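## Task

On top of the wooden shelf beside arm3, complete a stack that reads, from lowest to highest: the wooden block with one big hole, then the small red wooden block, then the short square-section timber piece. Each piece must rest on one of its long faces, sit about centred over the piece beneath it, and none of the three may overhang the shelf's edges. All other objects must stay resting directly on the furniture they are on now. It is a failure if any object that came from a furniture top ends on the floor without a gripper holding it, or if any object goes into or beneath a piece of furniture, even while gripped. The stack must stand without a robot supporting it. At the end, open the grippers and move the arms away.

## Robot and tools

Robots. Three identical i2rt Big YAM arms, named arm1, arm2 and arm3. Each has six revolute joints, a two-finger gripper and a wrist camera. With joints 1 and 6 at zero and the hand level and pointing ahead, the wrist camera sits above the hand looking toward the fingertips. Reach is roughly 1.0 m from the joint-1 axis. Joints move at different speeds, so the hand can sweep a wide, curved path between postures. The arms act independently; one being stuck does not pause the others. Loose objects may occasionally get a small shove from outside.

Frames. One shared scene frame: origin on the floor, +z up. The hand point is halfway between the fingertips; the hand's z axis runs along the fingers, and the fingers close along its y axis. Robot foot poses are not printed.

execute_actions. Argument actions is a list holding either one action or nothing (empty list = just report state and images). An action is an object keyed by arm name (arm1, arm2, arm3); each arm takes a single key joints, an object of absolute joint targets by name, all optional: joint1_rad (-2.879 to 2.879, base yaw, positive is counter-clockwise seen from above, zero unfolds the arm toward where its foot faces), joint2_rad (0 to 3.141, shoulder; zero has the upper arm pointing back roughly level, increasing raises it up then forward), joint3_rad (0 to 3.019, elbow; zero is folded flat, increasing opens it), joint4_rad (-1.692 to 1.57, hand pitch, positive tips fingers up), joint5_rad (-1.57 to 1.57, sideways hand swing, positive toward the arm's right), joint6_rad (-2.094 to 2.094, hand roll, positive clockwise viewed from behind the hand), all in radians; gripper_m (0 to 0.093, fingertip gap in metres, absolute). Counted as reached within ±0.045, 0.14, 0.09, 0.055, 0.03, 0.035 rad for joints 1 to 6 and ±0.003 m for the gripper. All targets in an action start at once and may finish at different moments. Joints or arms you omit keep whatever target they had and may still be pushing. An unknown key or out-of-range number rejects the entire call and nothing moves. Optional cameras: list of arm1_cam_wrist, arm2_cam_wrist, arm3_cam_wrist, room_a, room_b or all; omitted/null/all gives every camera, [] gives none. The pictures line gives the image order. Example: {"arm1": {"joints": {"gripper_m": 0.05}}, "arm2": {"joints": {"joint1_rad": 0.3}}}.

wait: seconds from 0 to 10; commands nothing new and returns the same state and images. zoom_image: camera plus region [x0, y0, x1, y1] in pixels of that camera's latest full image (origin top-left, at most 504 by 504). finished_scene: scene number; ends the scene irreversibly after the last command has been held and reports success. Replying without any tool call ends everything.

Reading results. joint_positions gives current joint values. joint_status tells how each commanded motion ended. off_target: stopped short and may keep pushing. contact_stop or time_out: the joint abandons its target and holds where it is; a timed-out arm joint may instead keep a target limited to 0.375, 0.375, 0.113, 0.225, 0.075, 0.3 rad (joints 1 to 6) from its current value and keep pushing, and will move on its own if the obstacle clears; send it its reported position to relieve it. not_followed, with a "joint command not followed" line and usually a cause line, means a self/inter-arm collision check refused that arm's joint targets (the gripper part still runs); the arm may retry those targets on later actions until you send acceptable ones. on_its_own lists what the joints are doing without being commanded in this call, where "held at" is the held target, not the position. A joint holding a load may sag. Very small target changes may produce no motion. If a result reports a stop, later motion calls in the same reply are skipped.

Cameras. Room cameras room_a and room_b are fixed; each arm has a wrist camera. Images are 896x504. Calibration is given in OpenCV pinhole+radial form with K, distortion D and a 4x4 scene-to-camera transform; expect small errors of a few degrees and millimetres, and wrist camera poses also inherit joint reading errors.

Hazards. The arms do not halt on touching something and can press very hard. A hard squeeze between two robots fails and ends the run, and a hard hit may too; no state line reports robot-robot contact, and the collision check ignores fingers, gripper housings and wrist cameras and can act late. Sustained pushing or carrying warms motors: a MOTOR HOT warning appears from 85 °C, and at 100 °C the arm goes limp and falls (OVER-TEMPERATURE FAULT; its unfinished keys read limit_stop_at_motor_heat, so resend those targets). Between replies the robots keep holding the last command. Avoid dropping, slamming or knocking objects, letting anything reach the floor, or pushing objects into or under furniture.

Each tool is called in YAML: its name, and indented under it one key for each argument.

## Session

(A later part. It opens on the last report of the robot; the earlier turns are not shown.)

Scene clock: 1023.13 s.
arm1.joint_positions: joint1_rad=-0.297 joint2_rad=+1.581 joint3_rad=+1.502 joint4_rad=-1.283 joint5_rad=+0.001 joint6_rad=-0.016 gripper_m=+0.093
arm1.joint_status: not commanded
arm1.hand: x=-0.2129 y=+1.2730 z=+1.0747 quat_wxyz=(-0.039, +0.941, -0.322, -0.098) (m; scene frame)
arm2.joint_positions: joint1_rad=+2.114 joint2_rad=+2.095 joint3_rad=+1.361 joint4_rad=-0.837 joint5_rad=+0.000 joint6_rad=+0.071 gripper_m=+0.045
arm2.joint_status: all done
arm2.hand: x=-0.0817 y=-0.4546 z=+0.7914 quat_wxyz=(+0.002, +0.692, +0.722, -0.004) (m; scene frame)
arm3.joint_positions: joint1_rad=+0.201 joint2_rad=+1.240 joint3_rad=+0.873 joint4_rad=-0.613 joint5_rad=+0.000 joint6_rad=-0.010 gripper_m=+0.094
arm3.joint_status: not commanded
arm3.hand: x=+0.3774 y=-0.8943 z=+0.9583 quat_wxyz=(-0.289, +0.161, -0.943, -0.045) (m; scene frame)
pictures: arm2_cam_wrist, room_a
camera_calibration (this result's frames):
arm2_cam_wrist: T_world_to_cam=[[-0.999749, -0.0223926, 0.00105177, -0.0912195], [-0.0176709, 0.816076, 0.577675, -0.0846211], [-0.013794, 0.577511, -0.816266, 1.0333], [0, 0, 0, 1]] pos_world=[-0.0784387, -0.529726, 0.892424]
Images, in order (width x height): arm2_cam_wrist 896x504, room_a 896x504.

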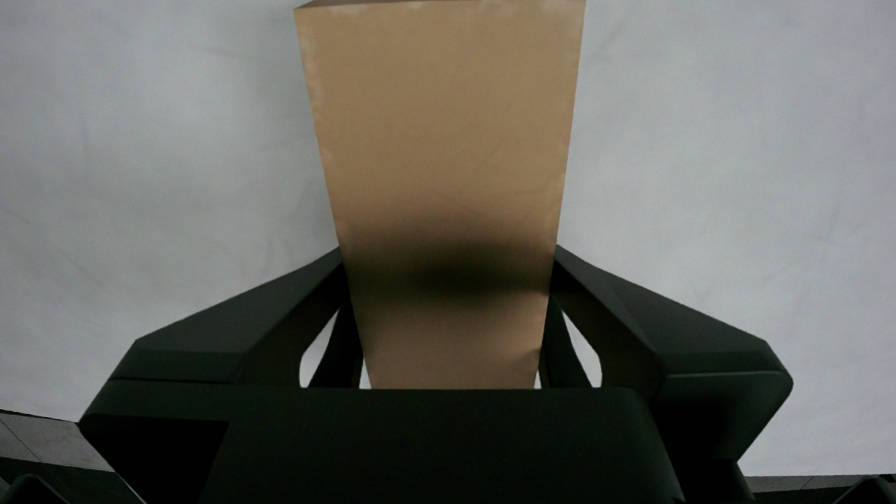

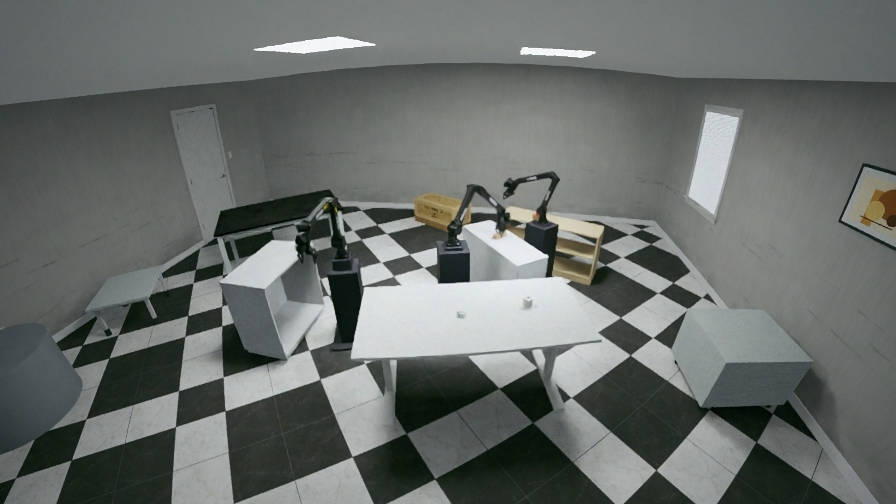

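execute_actions:
  actions:
    - {"arm2":{"joints":{"joint2_rad":2.125,"joint4_rad":-0.795}}}
  cameras: ["arm2_cam_wrist","room_a"]

Scene clock: 1028.13 s.
arm1.joint_positions: joint1_rad=-0.297 joint2_rad=+1.581 joint3_rad=+1.502 joint4_rad=-1.283 joint5_rad=+0.001 joint6_rad=-0.016 gripper_m=+0.093
arm1.joint_status: not commanded
arm1.hand: x=-0.2129 y=+1.2730 z=+1.0747 quat_wxyz=(-0.039, +0.941, -0.322, -0.098) (m; scene frame)
arm2.joint_positions: joint1_rad=+2.114 joint2_rad=+2.095 joint3_rad=+1.361 joint4_rad=-0.826 joint5_rad=+0.000 joint6_rad=+0.071 gripper_m=+0.045
arm2.joint_status: all done
arm2.hand: x=-0.0815 y=-0.4572 z=+0.7914 quat_wxyz=(+0.006, +0.692, +0.722, -0.007) (m; scene frame)
arm3.joint_positions: joint1_rad=+0.201 joint2_rad=+1.240 joint3_rad=+0.873 joint4_rad=-0.613 joint5_rad=+0.000 joint6_rad=-0.010 gripper_m=+0.094
arm3.joint_status: not commanded
arm3.hand: x=+0.3774 y=-0.8943 z=+0.9583 quat_wxyz=(-0.289, +0.161, -0.943, -0.045) (m; scene frame)
pictures: arm2_cam_wrist, room_a
camera_calibration (this result's frames):
arm2_cam_wrist: T_world_to_cam=[[-0.999749, -0.0224177, 0.000492109, -0.0906223], [-0.0181511, 0.821968, 0.569244, -0.0732484], [-0.0131656, 0.569092, -0.822168, 1.03566], [0, 0, 0, 1]] pos_world=[-0.0782939, -0.531207, 0.893224]
Images, in order (width x height): arm2_cam_wrist 896x504, room_a 896x504.

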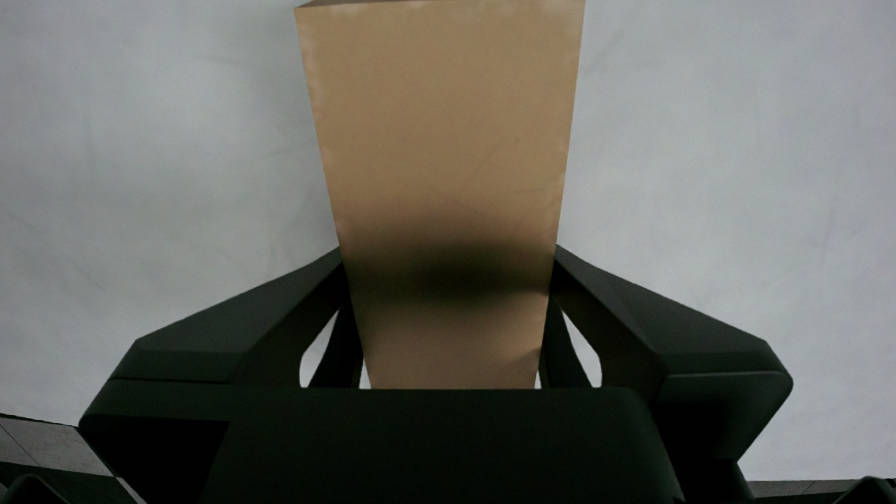

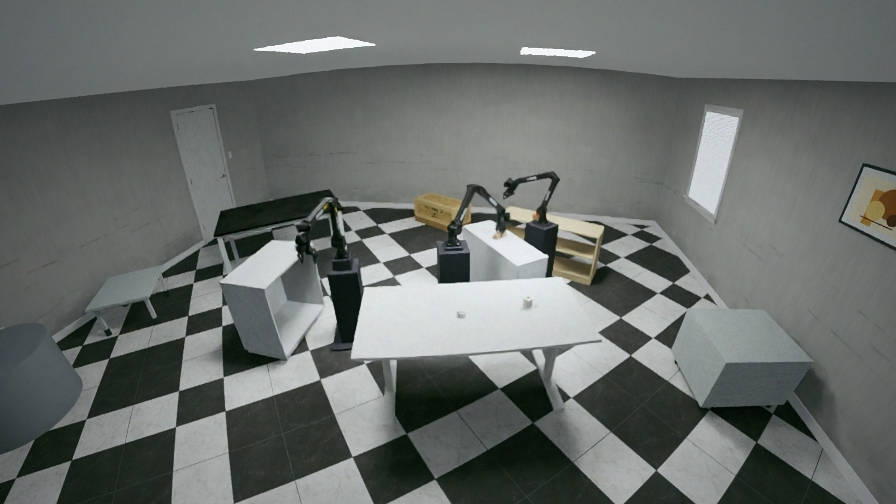

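zoom_image:
  camera: "room_a"
  region: [470, 200, 530, 250]

Region (470, 200, 530, 250) of room_a's 896x504 image, scaled by 8.400, with more detail than that image has.

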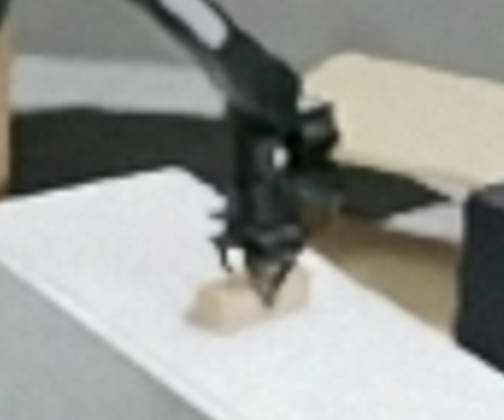

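execute_actions:
  actions:
    - {"arm2":{"joints":{"joint2_rad":2.142}}}
  cameras: ["arm2_cam_wrist"]

Scene clock: 1040.93 s.
arm1.joint_positions: joint1_rad=-0.297 joint2_rad=+1.581 joint3_rad=+1.502 joint4_rad=-1.283 joint5_rad=+0.001 joint6_rad=-0.016 gripper_m=+0.093
arm1.joint_status: not commanded
arm1.hand: x=-0.2129 y=+1.2730 z=+1.0747 quat_wxyz=(-0.039, +0.941, -0.322, -0.098) (m; scene frame)
arm2.joint_positions: joint1_rad=+2.114 joint2_rad=+2.096 joint3_rad=+1.361 joint4_rad=-0.826 joint5_rad=+0.000 joint6_rad=+0.071 gripper_m=+0.045
arm2.joint_status: all done
arm2.hand: x=-0.0815 y=-0.4570 z=+0.7910 quat_wxyz=(+0.006, +0.692, +0.722, -0.007) (m; scene frame)
arm3.joint_positions: joint1_rad=+0.201 joint2_rad=+1.240 joint3_rad=+0.873 joint4_rad=-0.613 joint5_rad=+0.000 joint6_rad=-0.010 gripper_m=+0.094
arm3.joint_status: not commanded
arm3.hand: x=+0.3774 y=-0.8943 z=+0.9583 quat_wxyz=(-0.289, +0.161, -0.943, -0.045) (m; scene frame)
pictures: arm2_cam_wrist
camera_calibration (this result's frames):
arm2_cam_wrist: T_world_to_cam=[[-0.999749, -0.0224153, 0.000561694, -0.0906917], [-0.0180994, 0.821536, 0.569869, -0.0738301], [-0.0132352, 0.569715, -0.821736, 1.03517], [0, 0, 0, 1]] pos_world=[-0.0783045, -0.53113, 0.892759]
Images, in order (width x height): arm2_cam_wrist 896x504.

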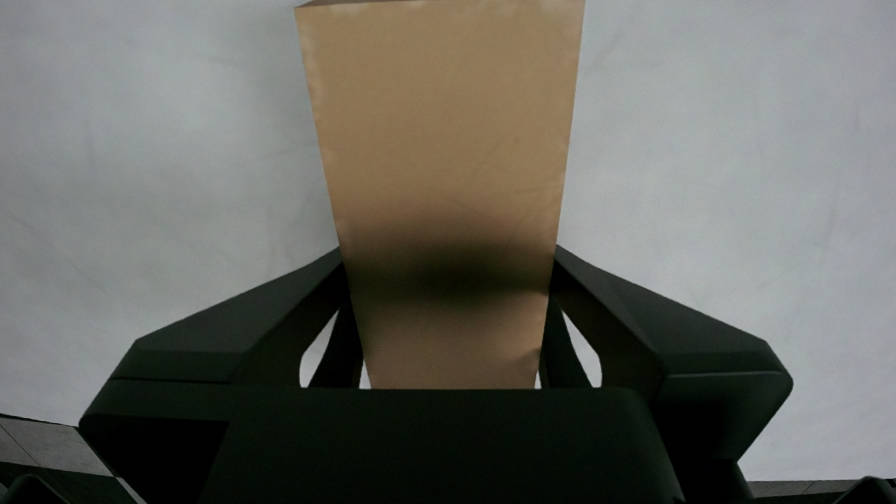

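Contact confirmed. Release with q2 reset.

execute_actions:
  actions:
    - {"arm2":{"joints":{"joint2_rad":2.085,"gripper_m":0.093}}}
  cameras: ["arm2_cam_wrist","room_a"]

Scene clock: 1044.57 s.
arm1.joint_positions: joint1_rad=-0.297 joint2_rad=+1.581 joint3_rad=+1.502 joint4_rad=-1.283 joint5_rad=+0.001 joint6_rad=-0.016 gripper_m=+0.093
arm1.joint_status: not commanded
arm1.hand: x=-0.2129 y=+1.2730 z=+1.0747 quat_wxyz=(-0.039, +0.941, -0.322, -0.098) (m; scene frame)
arm2.joint_positions: joint1_rad=+2.114 joint2_rad=+2.097 joint3_rad=+1.361 joint4_rad=-0.806 joint5_rad=+0.000 joint6_rad=+0.071 gripper_m=+0.093
arm2.joint_status: all done
arm2.hand: x=-0.0810 y=-0.4619 z=+0.7910 quat_wxyz=(+0.013, +0.692, +0.722, -0.013) (m; scene frame)
arm3.joint_positions: joint1_rad=+0.201 joint2_rad=+1.240 joint3_rad=+0.873 joint4_rad=-0.613 joint5_rad=+0.000 joint6_rad=-0.010 gripper_m=+0.094
arm3.joint_status: not commanded
arm3.hand: x=+0.3774 y=-0.8943 z=+0.9583 quat_wxyz=(-0.289, +0.161, -0.943, -0.045) (m; scene frame)
pictures: arm2_cam_wrist, room_a
camera_calibration (this result's frames):
arm2_cam_wrist: T_world_to_cam=[[-0.999746, -0.0224971, -0.00128157, -0.0888168], [-0.0194498, 0.832815, 0.553209, -0.0514325], [-0.0113783, 0.553094, -0.833041, 1.03935], [0, 0, 0, 1]] pos_world=[-0.0779686, -0.534025, 0.894164]
Images, in order (width x height): arm2_cam_wrist 896x504, room_a 896x504.

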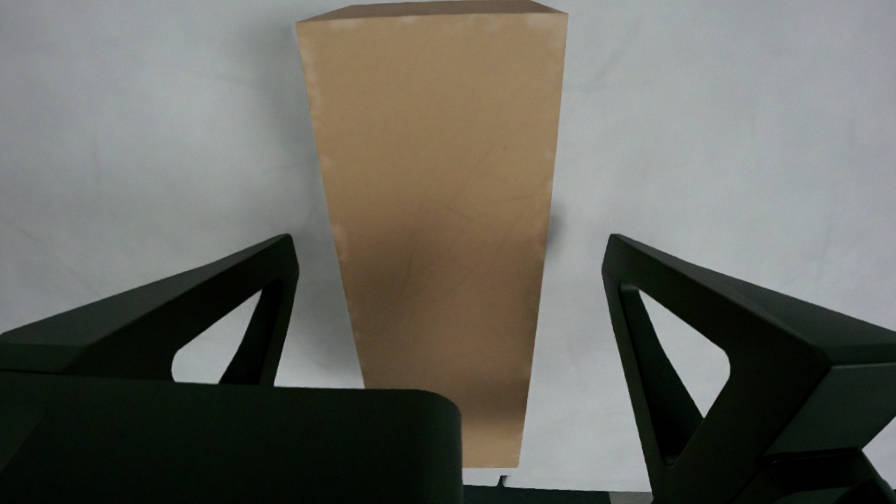

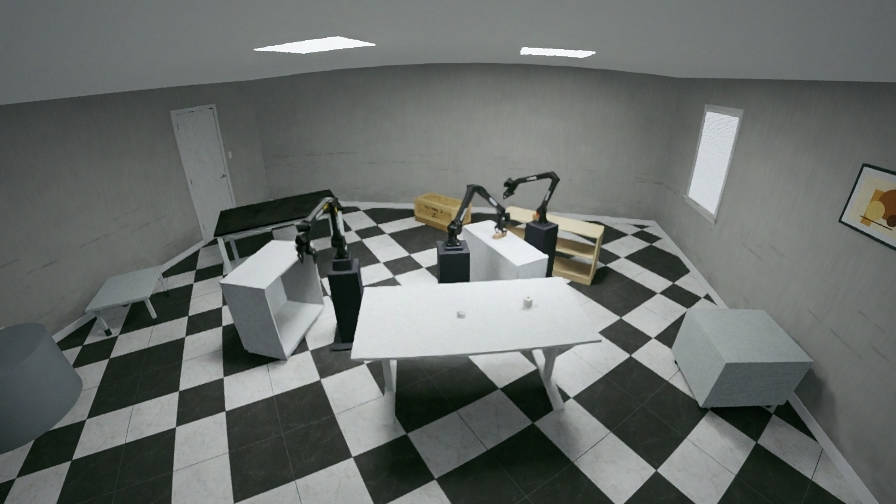

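execute_actions:
  actions:
    - {"arm2":{"joints":{"joint2_rad":1.8,"joint4_rad":-0.95}}}
  cameras: ["arm2_cam_wrist","room_a"]

Scene clock: 1053.50 s.
arm1.joint_positions: joint1_rad=-0.297 joint2_rad=+1.581 joint3_rad=+1.502 joint4_rad=-1.283 joint5_rad=+0.001 joint6_rad=-0.016 gripper_m=+0.093
arm1.joint_status: not commanded
arm1.hand: x=-0.2129 y=+1.2730 z=+1.0747 quat_wxyz=(-0.039, +0.941, -0.322, -0.098) (m; scene frame)
arm2.joint_positions: joint1_rad=+2.114 joint2_rad=+1.797 joint3_rad=+1.361 joint4_rad=-0.942 joint5_rad=+0.000 joint6_rad=+0.071 gripper_m=+0.093
arm2.joint_status: all done
arm2.hand: x=-0.0800 y=-0.4657 z=+0.9509 quat_wxyz=(+0.076, +0.688, +0.718, -0.065) (m; scene frame)
arm3.joint_positions: joint1_rad=+0.201 joint2_rad=+1.240 joint3_rad=+0.873 joint4_rad=-0.613 joint5_rad=+0.000 joint6_rad=-0.010 gripper_m=+0.094
arm3.joint_status: not commanded
arm3.hand: x=+0.3774 y=-0.8943 z=+0.9583 quat_wxyz=(-0.289, +0.161, -0.943, -0.045) (m; scene frame)
pictures: arm2_cam_wrist, room_a
camera_calibration (this result's frames):
arm2_cam_wrist: T_world_to_cam=[[-0.999571, -0.0245075, -0.0160277, -0.0745734], [-0.0289304, 0.911179, 0.410993, 0.0342245], [0.00453168, 0.411281, -0.911497, 1.1845], [0, 0, 0, 1]] pos_world=[-0.078919, -0.520173, 1.0644]
Images, in order (width x height): arm2_cam_wrist 896x504, room_a 896x504.

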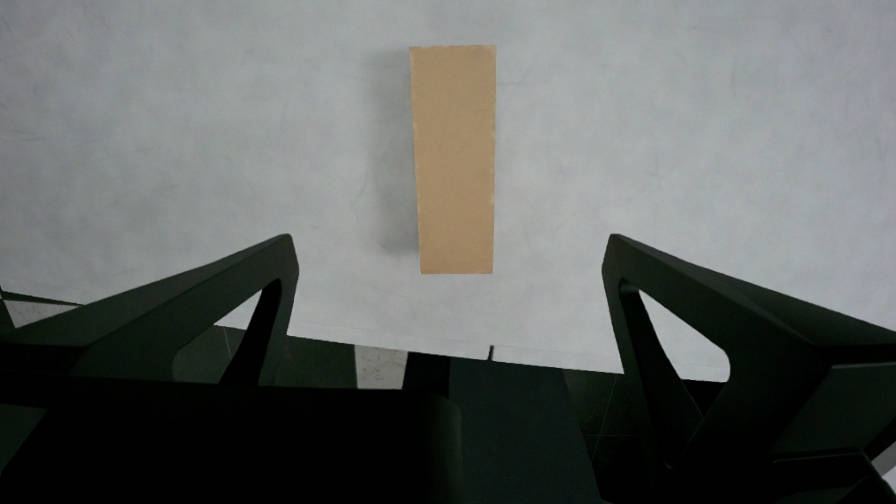

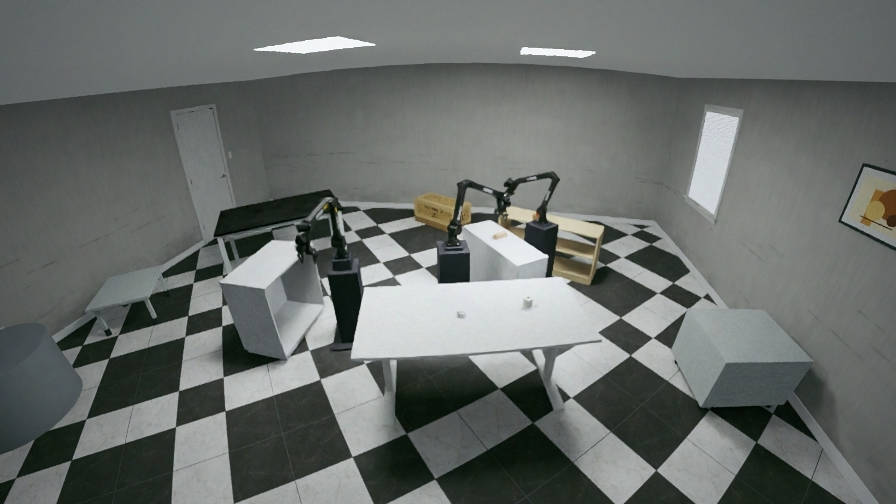

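execute_actions:
  actions:
    - {"arm2":{"joints":{"joint1_rad":0.7,"joint2_rad":1.2,"joint3_rad":1.0,"joint4_rad":-0.6,"joint6_rad":0.0}},"arm3":{"joints":{"joint1_rad":1.1,"joint2_rad":1.5,"joint3_rad":1.67,"joint4_rad":-1.36}}}
  cameras: ["room_a","room_b"]

execute_actions:
  actions:
    - {"arm3":{"joints":{"joint1_rad":1.495,"joint2_rad":1.87,"joint3_rad":1.67,"joint4_rad":-1.36}}}
  cameras: ["arm3_cam_wrist","room_a","room_b"]

Scene clock: 1088.37 s.
arm1.joint_positions: joint1_rad=-0.297 joint2_rad=+1.581 joint3_rad=+1.502 joint4_rad=-1.283 joint5_rad=+0.001 joint6_rad=-0.016 gripper_m=+0.093
arm1.joint_status: not commanded
arm1.hand: x=-0.2129 y=+1.2730 z=+1.0747 quat_wxyz=(-0.039, +0.941, -0.322, -0.098) (m; scene frame)
arm2.joint_positions: joint1_rad=+0.699 joint2_rad=+1.194 joint3_rad=+1.004 joint4_rad=-0.608 joint5_rad=+0.001 joint6_rad=+0.013 gripper_m=+0.093
arm2.joint_status: all done
arm2.hand: x=-0.6181 y=-0.0321 z=+1.1264 quat_wxyz=(+0.056, +0.918, +0.117, -0.375) (m; scene frame)
arm3.joint_positions: joint1_rad=+1.109 joint2_rad=+1.498 joint3_rad=+1.622 joint4_rad=-1.347 joint5_rad=-0.001 joint6_rad=-0.009 gripper_m=+0.094
arm3.joint_status: all done
arm3.hand: x=+0.1171 y=-0.5451 z=+1.1166 quat_wxyz=(-0.143, +0.575, -0.800, -0.098) (m; scene frame)
pictures: room_a, room_b
Images, in order (width x height): room_a 896x504, room_b 896x504.

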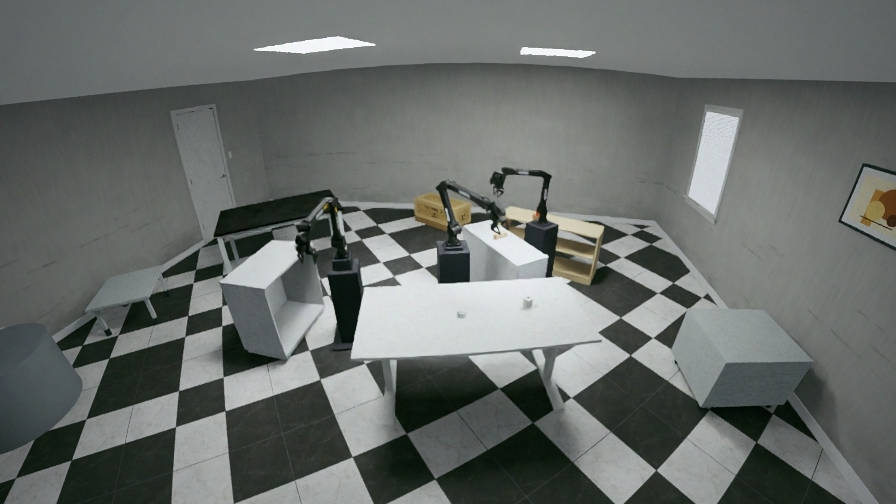

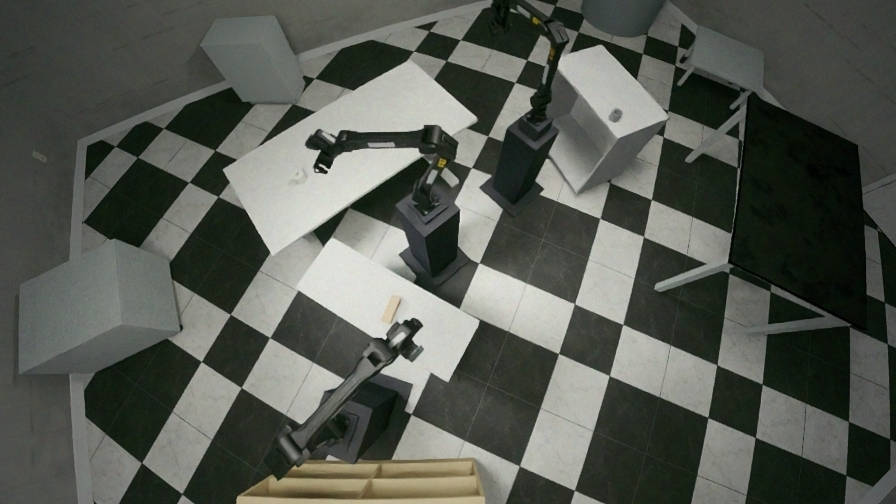

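Scene clock: 1089.80 s.
arm1.joint_positions: joint1_rad=-0.297 joint2_rad=+1.581 joint3_rad=+1.502 joint4_rad=-1.283 joint5_rad=+0.001 joint6_rad=-0.016 gripper_m=+0.093
arm1.joint_status: not commanded
arm1.hand: x=-0.2129 y=+1.2730 z=+1.0747 quat_wxyz=(-0.039, +0.941, -0.322, -0.098) (m; scene frame)
arm2.joint_positions: joint1_rad=+0.699 joint2_rad=+1.194 joint3_rad=+1.004 joint4_rad=-0.608 joint5_rad=+0.001 joint6_rad=+0.013 gripper_m=+0.093
arm2.joint_status: not commanded
arm2.hand: x=-0.6181 y=-0.0321 z=+1.1264 quat_wxyz=(+0.056, +0.918, +0.117, -0.375) (m; scene frame)
arm3.joint_positions: joint1_rad=+1.495 joint2_rad=+1.882 joint3_rad=+1.637 joint4_rad=-1.348 joint5_rad=-0.001 joint6_rad=-0.009 gripper_m=+0.094
arm3.joint_status: all done
arm3.hand: x=-0.0833 y=-0.4742 z=+0.9177 quat_wxyz=(+0.007, +0.728, -0.685, +0.011) (m; scene frame)
pictures: arm3_cam_wrist, room_a, room_b
camera_calibration (this result's frames):
arm3_cam_wrist: T_world_to_cam=[[0.997551, 0.0695509, -0.00737898, 0.120839], [0.0593732, -0.786333, 0.614943, -0.929796], [0.0369675, -0.613875, -0.788537, 0.564273], [0, 0, 0, 1]] pos_world=[-0.0861981, -0.39314, 1.01761]
Images, in order (width x height): arm3_cam_wrist 896x504, room_a 896x504, room_b 896x504.

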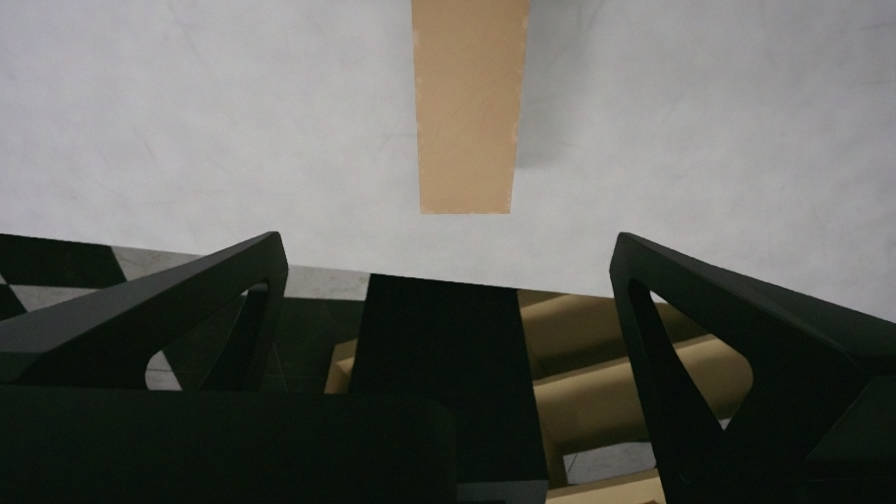

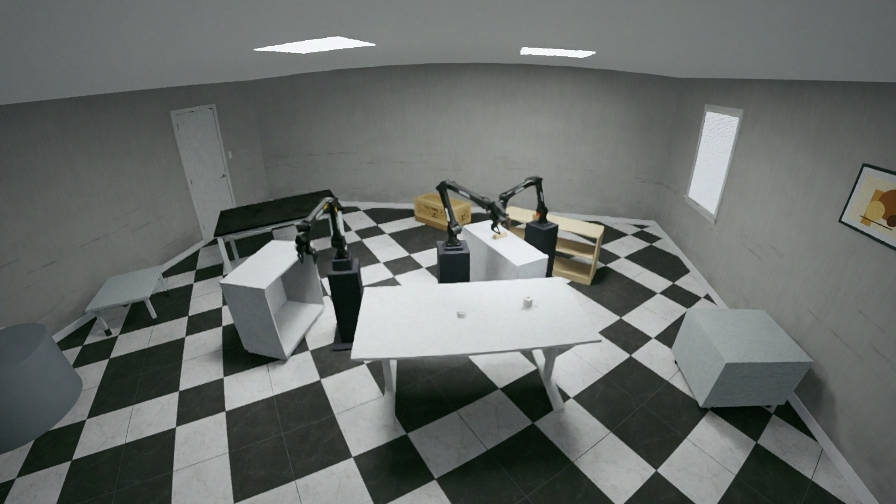

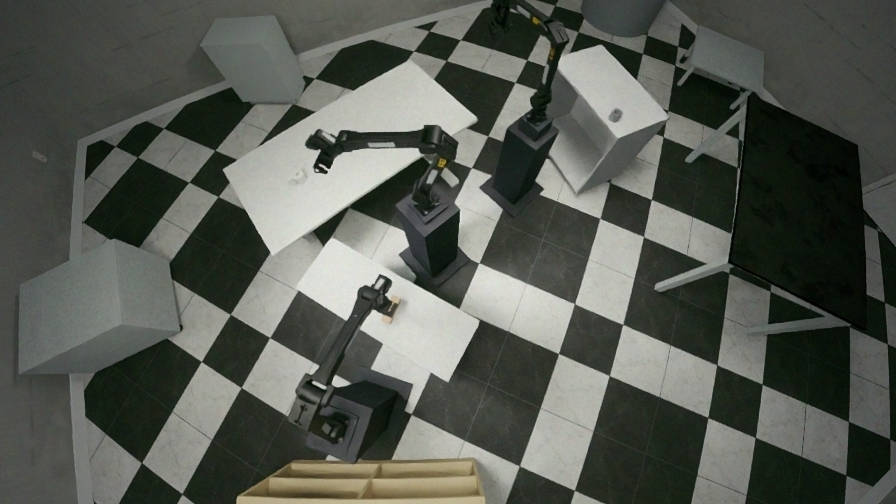

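execute_actions:
  actions:
    - {"arm3":{"joints":{"joint1_rad":1.474,"joint2_rad":2.015,"joint3_rad":1.55,"joint4_rad":-1.062}}}
  cameras: ["arm3_cam_wrist","room_a"]

Scene clock: 1129.43 s.
arm1.joint_positions: joint1_rad=-0.297 joint2_rad=+1.581 joint3_rad=+1.502 joint4_rad=-1.283 joint5_rad=+0.001 joint6_rad=-0.016 gripper_m=+0.093
arm1.joint_status: not commanded
arm1.hand: x=-0.2129 y=+1.2730 z=+1.0747 quat_wxyz=(-0.039, +0.941, -0.322, -0.098) (m; scene frame)
arm2.joint_positions: joint1_rad=+0.699 joint2_rad=+1.194 joint3_rad=+1.004 joint4_rad=-0.608 joint5_rad=+0.001 joint6_rad=+0.013 gripper_m=+0.093
arm2.joint_status: not commanded
arm2.hand: x=-0.6181 y=-0.0321 z=+1.1264 quat_wxyz=(+0.056, +0.918, +0.117, -0.375) (m; scene frame)
arm3.joint_positions: joint1_rad=+1.484 joint2_rad=+2.038 joint3_rad=+1.528 joint4_rad=-1.076 joint5_rad=-0.001 joint6_rad=-0.009 gripper_m=+0.094
arm3.joint_status: all done
arm3.hand: x=-0.0768 y=-0.4590 z=+0.7921 quat_wxyz=(+0.004, +0.724, -0.690, +0.008) (m; scene frame)
pictures: arm3_cam_wrist, room_a
camera_calibration (this result's frames):
arm3_cam_wrist: T_world_to_cam=[[0.998277, 0.0582256, -0.00721672, 0.10706], [0.0505761, -0.79166, 0.608864, -0.839289], [0.0297383, -0.608181, -0.793241, 0.480041], [0, 0, 0, 1]] pos_world=[-0.0787036, -0.378714, 0.892574]
Images, in order (width x height): arm3_cam_wrist 896x504, room_a 896x504.

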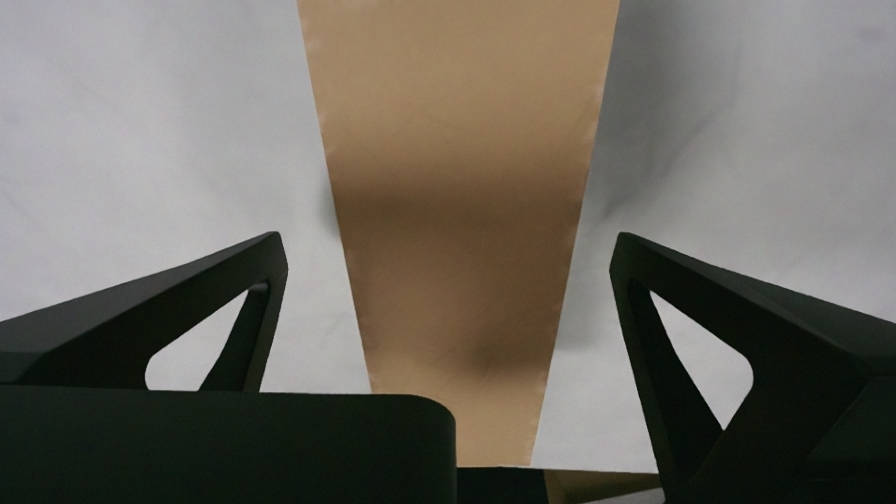

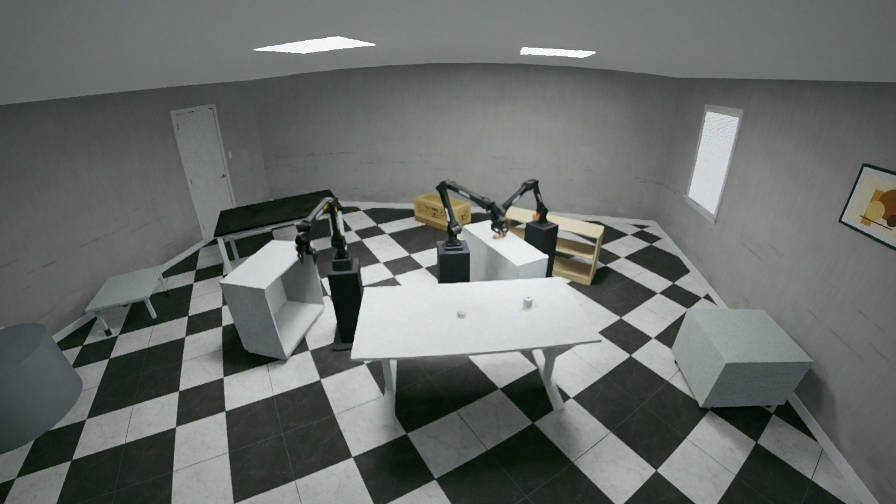

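execute_actions:
  actions:
    - {"arm3":{"joints":{"gripper_m":0.03}}}
  cameras: ["arm3_cam_wrist","room_a"]

Scene clock: 1138.20 s.
arm1.joint_positions: joint1_rad=-0.297 joint2_rad=+1.581 joint3_rad=+1.502 joint4_rad=-1.283 joint5_rad=+0.001 joint6_rad=-0.016 gripper_m=+0.093
arm1.joint_status: not commanded
arm1.hand: x=-0.2129 y=+1.2730 z=+1.0747 quat_wxyz=(-0.039, +0.941, -0.322, -0.098) (m; scene frame)
arm2.joint_positions: joint1_rad=+0.699 joint2_rad=+1.194 joint3_rad=+1.004 joint4_rad=-0.608 joint5_rad=+0.001 joint6_rad=+0.013 gripper_m=+0.093
arm2.joint_status: not commanded
arm2.hand: x=-0.6181 y=-0.0321 z=+1.1264 quat_wxyz=(+0.056, +0.918, +0.117, -0.375) (m; scene frame)
arm3.joint_positions: joint1_rad=+1.484 joint2_rad=+2.038 joint3_rad=+1.528 joint4_rad=-1.076 joint5_rad=-0.001 joint6_rad=-0.009 gripper_m=+0.045
arm3.joint_status: gripper_m off_target (ended at +0.045, target +0.030)
arm3.hand: x=-0.0768 y=-0.4589 z=+0.7921 quat_wxyz=(+0.004, +0.724, -0.690, +0.008) (m; scene frame)
pictures: arm3_cam_wrist, room_a
camera_calibration (this result's frames):
arm3_cam_wrist: T_world_to_cam=[[0.998299, 0.0578543, -0.00719622, 0.106872], [0.0502917, -0.792145, 0.608258, -0.838902], [0.0294899, -0.607585, -0.793707, 0.480775], [0, 0, 0, 1]] pos_world=[-0.0786783, -0.378603, 0.892632]
Images, in order (width x height): arm3_cam_wrist 896x504, room_a 896x504.

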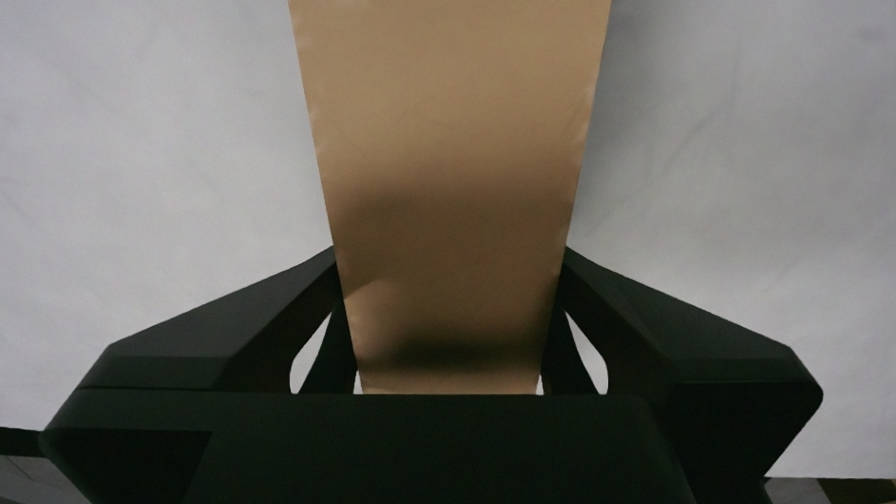

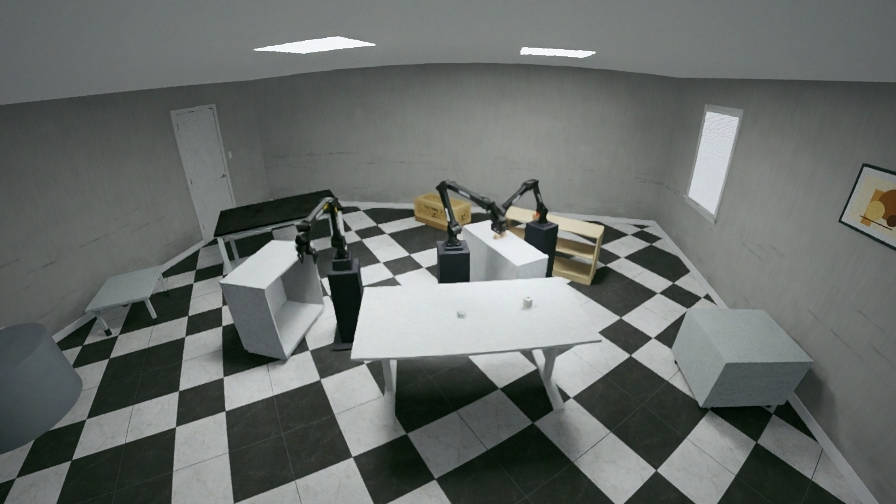

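execute_actions:
  actions:
    - {"arm3":{"joints":{"joint2_rad":1.78,"joint4_rad":-1.2}}}
  cameras: ["arm3_cam_wrist","room_a"]

Scene clock: 1145.80 s.
arm1.joint_positions: joint1_rad=-0.297 joint2_rad=+1.581 joint3_rad=+1.502 joint4_rad=-1.283 joint5_rad=+0.001 joint6_rad=-0.016 gripper_m=+0.093
arm1.joint_status: not commanded
arm1.hand: x=-0.2129 y=+1.2730 z=+1.0747 quat_wxyz=(-0.039, +0.941, -0.322, -0.098) (m; scene frame)
arm2.joint_positions: joint1_rad=+0.699 joint2_rad=+1.194 joint3_rad=+1.004 joint4_rad=-0.608 joint5_rad=+0.001 joint6_rad=+0.013 gripper_m=+0.093
arm2.joint_status: not commanded
arm2.hand: x=-0.6181 y=-0.0321 z=+1.1264 quat_wxyz=(+0.056, +0.918, +0.117, -0.375) (m; scene frame)
arm3.joint_positions: joint1_rad=+1.484 joint2_rad=+1.796 joint3_rad=+1.526 joint4_rad=-1.188 joint5_rad=-0.001 joint6_rad=-0.009 gripper_m=+0.045
arm3.joint_status: all done
arm3.hand: x=-0.0769 y=-0.4730 z=+0.9246 quat_wxyz=(-0.040, +0.723, -0.689, -0.038) (m; scene frame)
pictures: arm3_cam_wrist, room_a
camera_calibration (this result's frames):
arm3_cam_wrist: T_world_to_cam=[[0.99823, 0.0592734, -0.00479056, 0.107205], [0.0536499, -0.862912, 0.502499, -0.866134], [0.025651, -0.501866, -0.864565, 0.692574], [0, 0, 0, 1]] pos_world=[-0.0783124, -0.406172, 1.03452]
Images, in order (width x height): arm3_cam_wrist 896x504, room_a 896x504.

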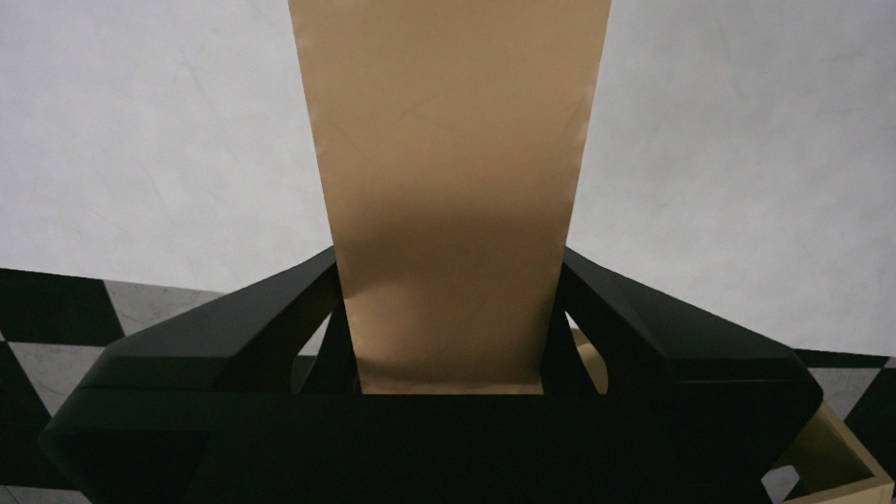

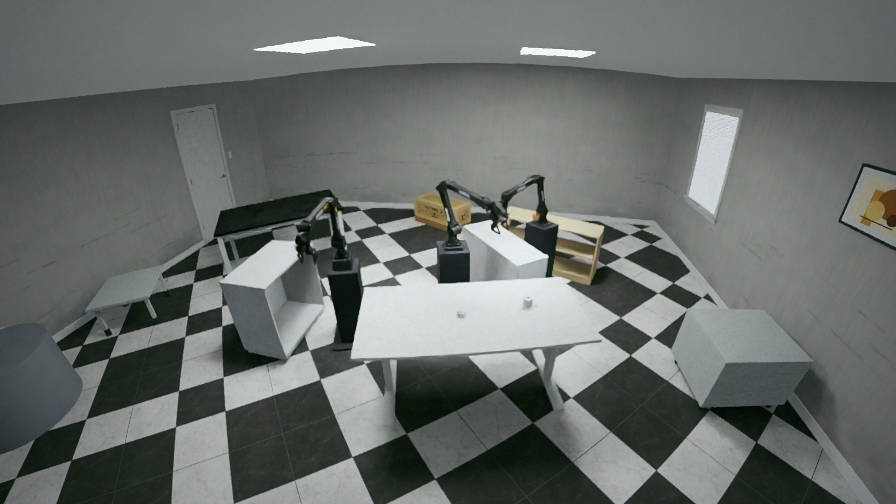

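execute_actions:
  actions:
    - {"arm3":{"joints":{"joint1_rad":-0.845,"joint4_rad":-1.31,"joint6_rad":0.05}}}
  cameras: ["arm3_cam_wrist","room_a","room_b"]

Scene clock: 1157.20 s.
arm1.joint_positions: joint1_rad=-0.297 joint2_rad=+1.581 joint3_rad=+1.502 joint4_rad=-1.283 joint5_rad=+0.001 joint6_rad=-0.016 gripper_m=+0.093
arm1.joint_status: not commanded
arm1.hand: x=-0.2129 y=+1.2730 z=+1.0747 quat_wxyz=(-0.039, +0.941, -0.322, -0.098) (m; scene frame)
arm2.joint_positions: joint1_rad=+0.699 joint2_rad=+1.194 joint3_rad=+1.004 joint4_rad=-0.608 joint5_rad=+0.001 joint6_rad=+0.013 gripper_m=+0.093
arm2.joint_status: not commanded
arm2.hand: x=-0.6181 y=-0.0321 z=+1.1264 quat_wxyz=(+0.056, +0.918, +0.117, -0.375) (m; scene frame)
arm3.joint_positions: joint1_rad=-0.856 joint2_rad=+1.798 joint3_rad=+1.526 joint4_rad=-1.298 joint5_rad=+0.001 joint6_rad=+0.040 gripper_m=+0.045
arm3.joint_status: all done
arm3.hand: x=+0.3484 y=-1.4021 z=+0.9253 quat_wxyz=(-0.003, -0.375, -0.927, +0.000) (m; scene frame)
pictures: arm3_cam_wrist, room_a, room_b
camera_calibration (this result's frames):
arm3_cam_wrist: T_world_to_cam=[[-0.68904, -0.724614, -0.0126165, -0.766269], [-0.589865, 0.550623, 0.590655, 0.433531], [-0.42105, 0.414427, -0.806825, 1.60297], [0, 0, 0, 1]] pos_world=[0.402664, -1.45827, 1.02758]
Images, in order (width x height): arm3_cam_wrist 896x504, room_a 896x504, room_b 896x504.

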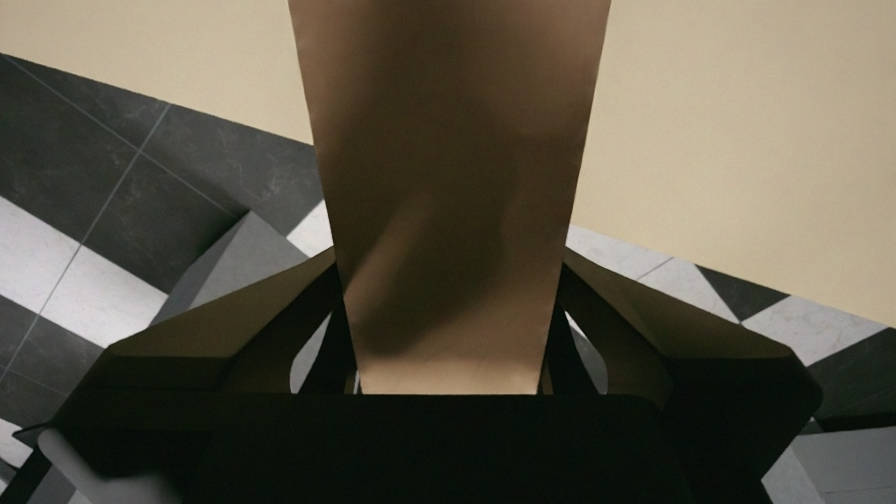

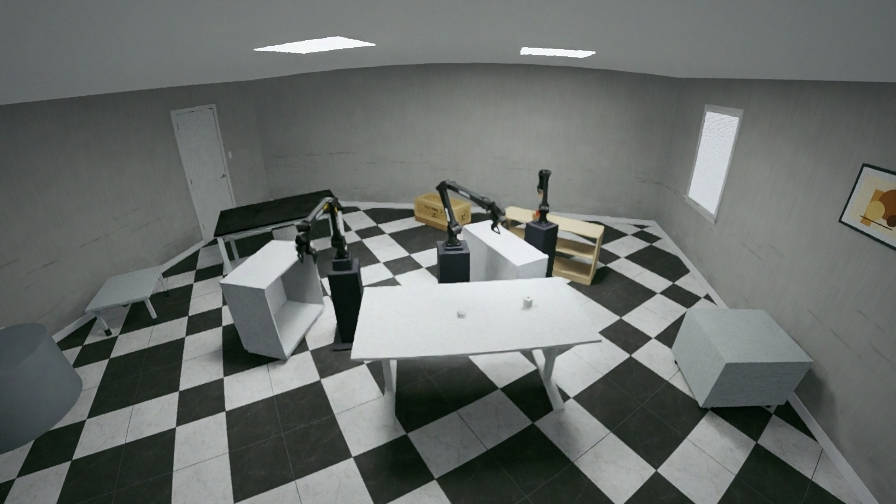

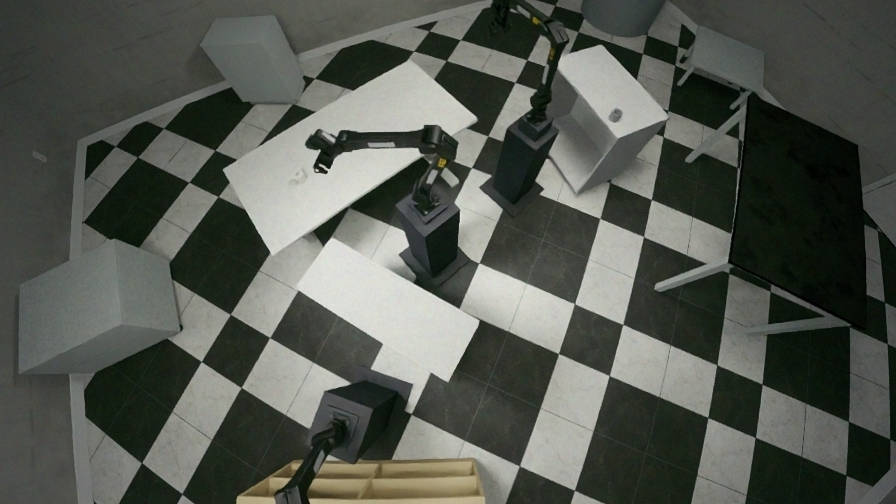

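zoom_image:
  camera: "room_a"
  region: [500, 160, 600, 240]

Region (500, 160, 600, 240) of room_a's 896x504 image, scaled by 5.040, with more detail than that image has; it fills the top 403 rows of this view, and the rest is white.

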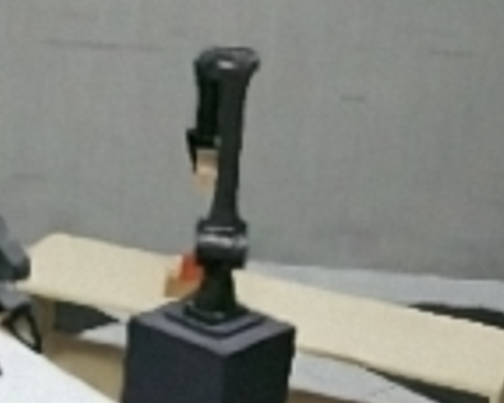

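execute_actions:
  actions:
    - {"arm3":{"joints":{"joint1_rad":-0.57}}}
  cameras: ["arm3_cam_wrist"]

Scene clock: 1185.87 s.
arm1.joint_positions: joint1_rad=-0.297 joint2_rad=+1.581 joint3_rad=+1.502 joint4_rad=-1.283 joint5_rad=+0.001 joint6_rad=-0.016 gripper_m=+0.093
arm1.joint_status: not commanded
arm1.hand: x=-0.2129 y=+1.2730 z=+1.0747 quat_wxyz=(-0.039, +0.941, -0.322, -0.098) (m; scene frame)
arm2.joint_positions: joint1_rad=+0.699 joint2_rad=+1.194 joint3_rad=+1.004 joint4_rad=-0.608 joint5_rad=+0.001 joint6_rad=+0.013 gripper_m=+0.093
arm2.joint_status: not commanded
arm2.hand: x=-0.6181 y=-0.0321 z=+1.1264 quat_wxyz=(+0.056, +0.918, +0.117, -0.375) (m; scene frame)
arm3.joint_positions: joint1_rad=-0.569 joint2_rad=+1.798 joint3_rad=+1.526 joint4_rad=-1.298 joint5_rad=-0.002 joint6_rad=+0.041 gripper_m=+0.045
arm3.joint_status: all done
arm3.hand: x=+0.4345 y=-1.2727 z=+0.9255 quat_wxyz=(-0.003, -0.239, -0.971, -0.001) (m; scene frame)
pictures: arm3_cam_wrist
camera_calibration (this result's frames):
arm3_cam_wrist: T_world_to_cam=[[-0.456161, -0.889778, -0.0145815, -0.922822], [-0.722165, 0.360557, 0.59032, 0.228769], [-0.519996, 0.279811, -0.807038, 1.45762], [0, 0, 0, 1]] pos_world=[0.50221, -1.31145, 1.02785]
Images, in order (width x height): arm3_cam_wrist 896x504.

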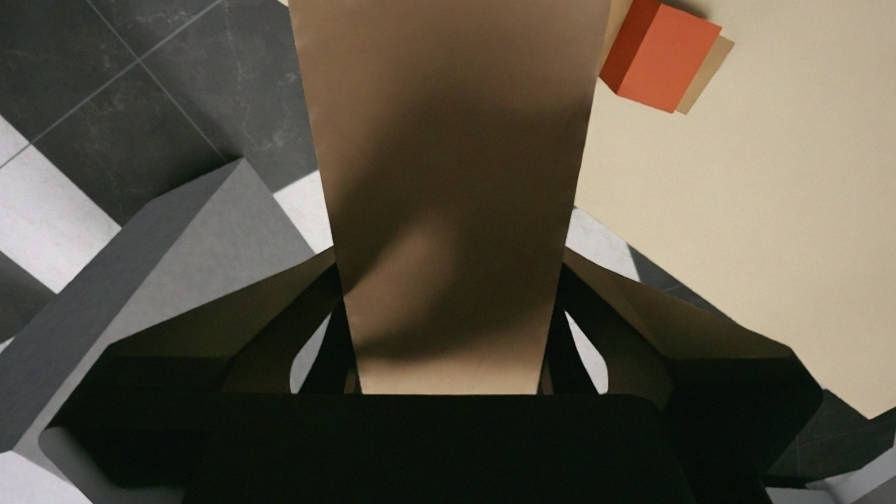

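zoom_image:
  camera: "arm3_cam_wrist"
  region: [580, 0, 760, 130]

Region (580, 0, 760, 130) of arm3_cam_wrist's 896x504 image, scaled by 2.800, with more detail than that image has.

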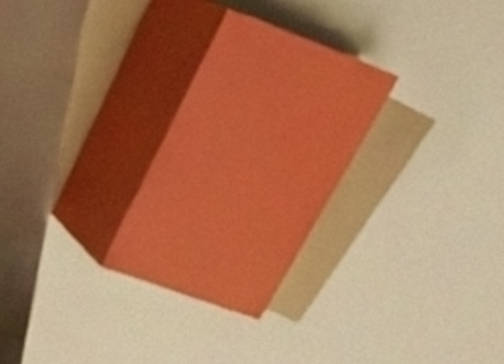

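execute_actions:
  actions:
    - {"arm3":{"joints":{"joint1_rad":-0.826,"joint2_rad":1.96,"joint3_rad":1.432,"joint4_rad":-0.992}}}
  cameras: ["arm3_cam_wrist","room_a"]

Scene clock: 1238.10 s.
arm1.joint_positions: joint1_rad=-0.297 joint2_rad=+1.581 joint3_rad=+1.502 joint4_rad=-1.283 joint5_rad=+0.001 joint6_rad=-0.016 gripper_m=+0.093
arm1.joint_status: not commanded
arm1.hand: x=-0.2129 y=+1.2730 z=+1.0747 quat_wxyz=(-0.039, +0.941, -0.322, -0.098) (m; scene frame)
arm2.joint_positions: joint1_rad=+0.699 joint2_rad=+1.194 joint3_rad=+1.004 joint4_rad=-0.608 joint5_rad=+0.001 joint6_rad=+0.013 gripper_m=+0.093
arm2.joint_status: not commanded
arm2.hand: x=-0.6181 y=-0.0321 z=+1.1264 quat_wxyz=(+0.056, +0.918, +0.117, -0.375) (m; scene frame)
arm3.joint_positions: joint1_rad=-0.827 joint2_rad=+1.987 joint3_rad=+1.405 joint4_rad=-1.006 joint5_rad=+0.002 joint6_rad=+0.041 gripper_m=+0.045
arm3.joint_status: all done
arm3.hand: x=+0.3677 y=-1.3973 z=+0.7835 quat_wxyz=(+0.006, -0.362, -0.932, -0.002) (m; scene frame)
pictures: arm3_cam_wrist, room_a
camera_calibration (this result's frames):
arm3_cam_wrist: T_world_to_cam=[[-0.668161, -0.743933, -0.0111718, -0.787114], [-0.597234, 0.527329, 0.604347, 0.4854], [-0.443703, 0.410474, -0.796643, 1.48954], [0, 0, 0, 1]] pos_world=[0.424892, -1.45294, 0.884488]
Images, in order (width x height): arm3_cam_wrist 896x504, room_a 896x504.

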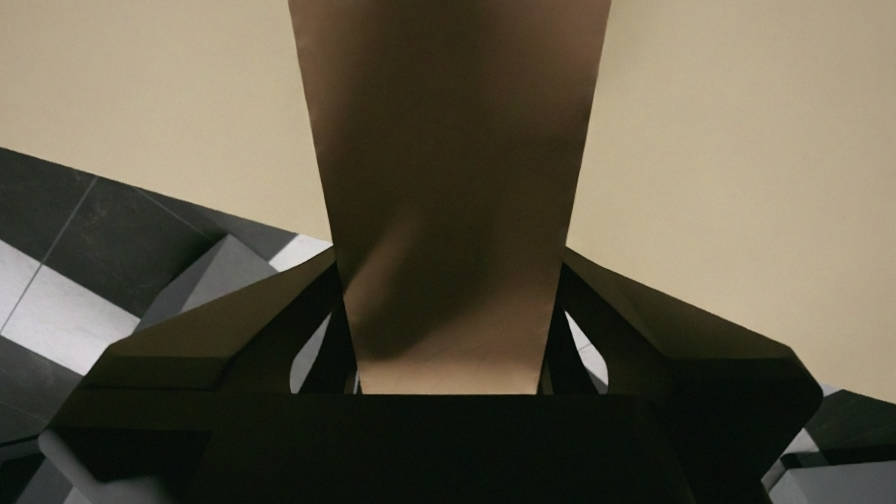

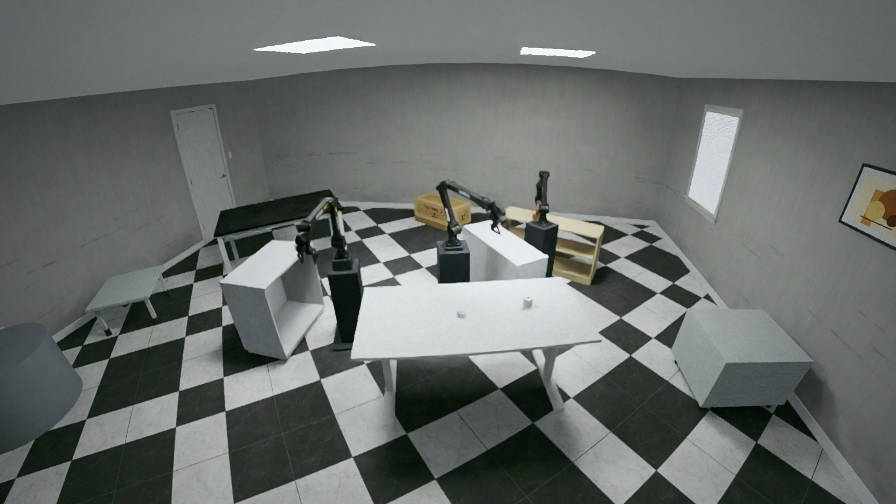

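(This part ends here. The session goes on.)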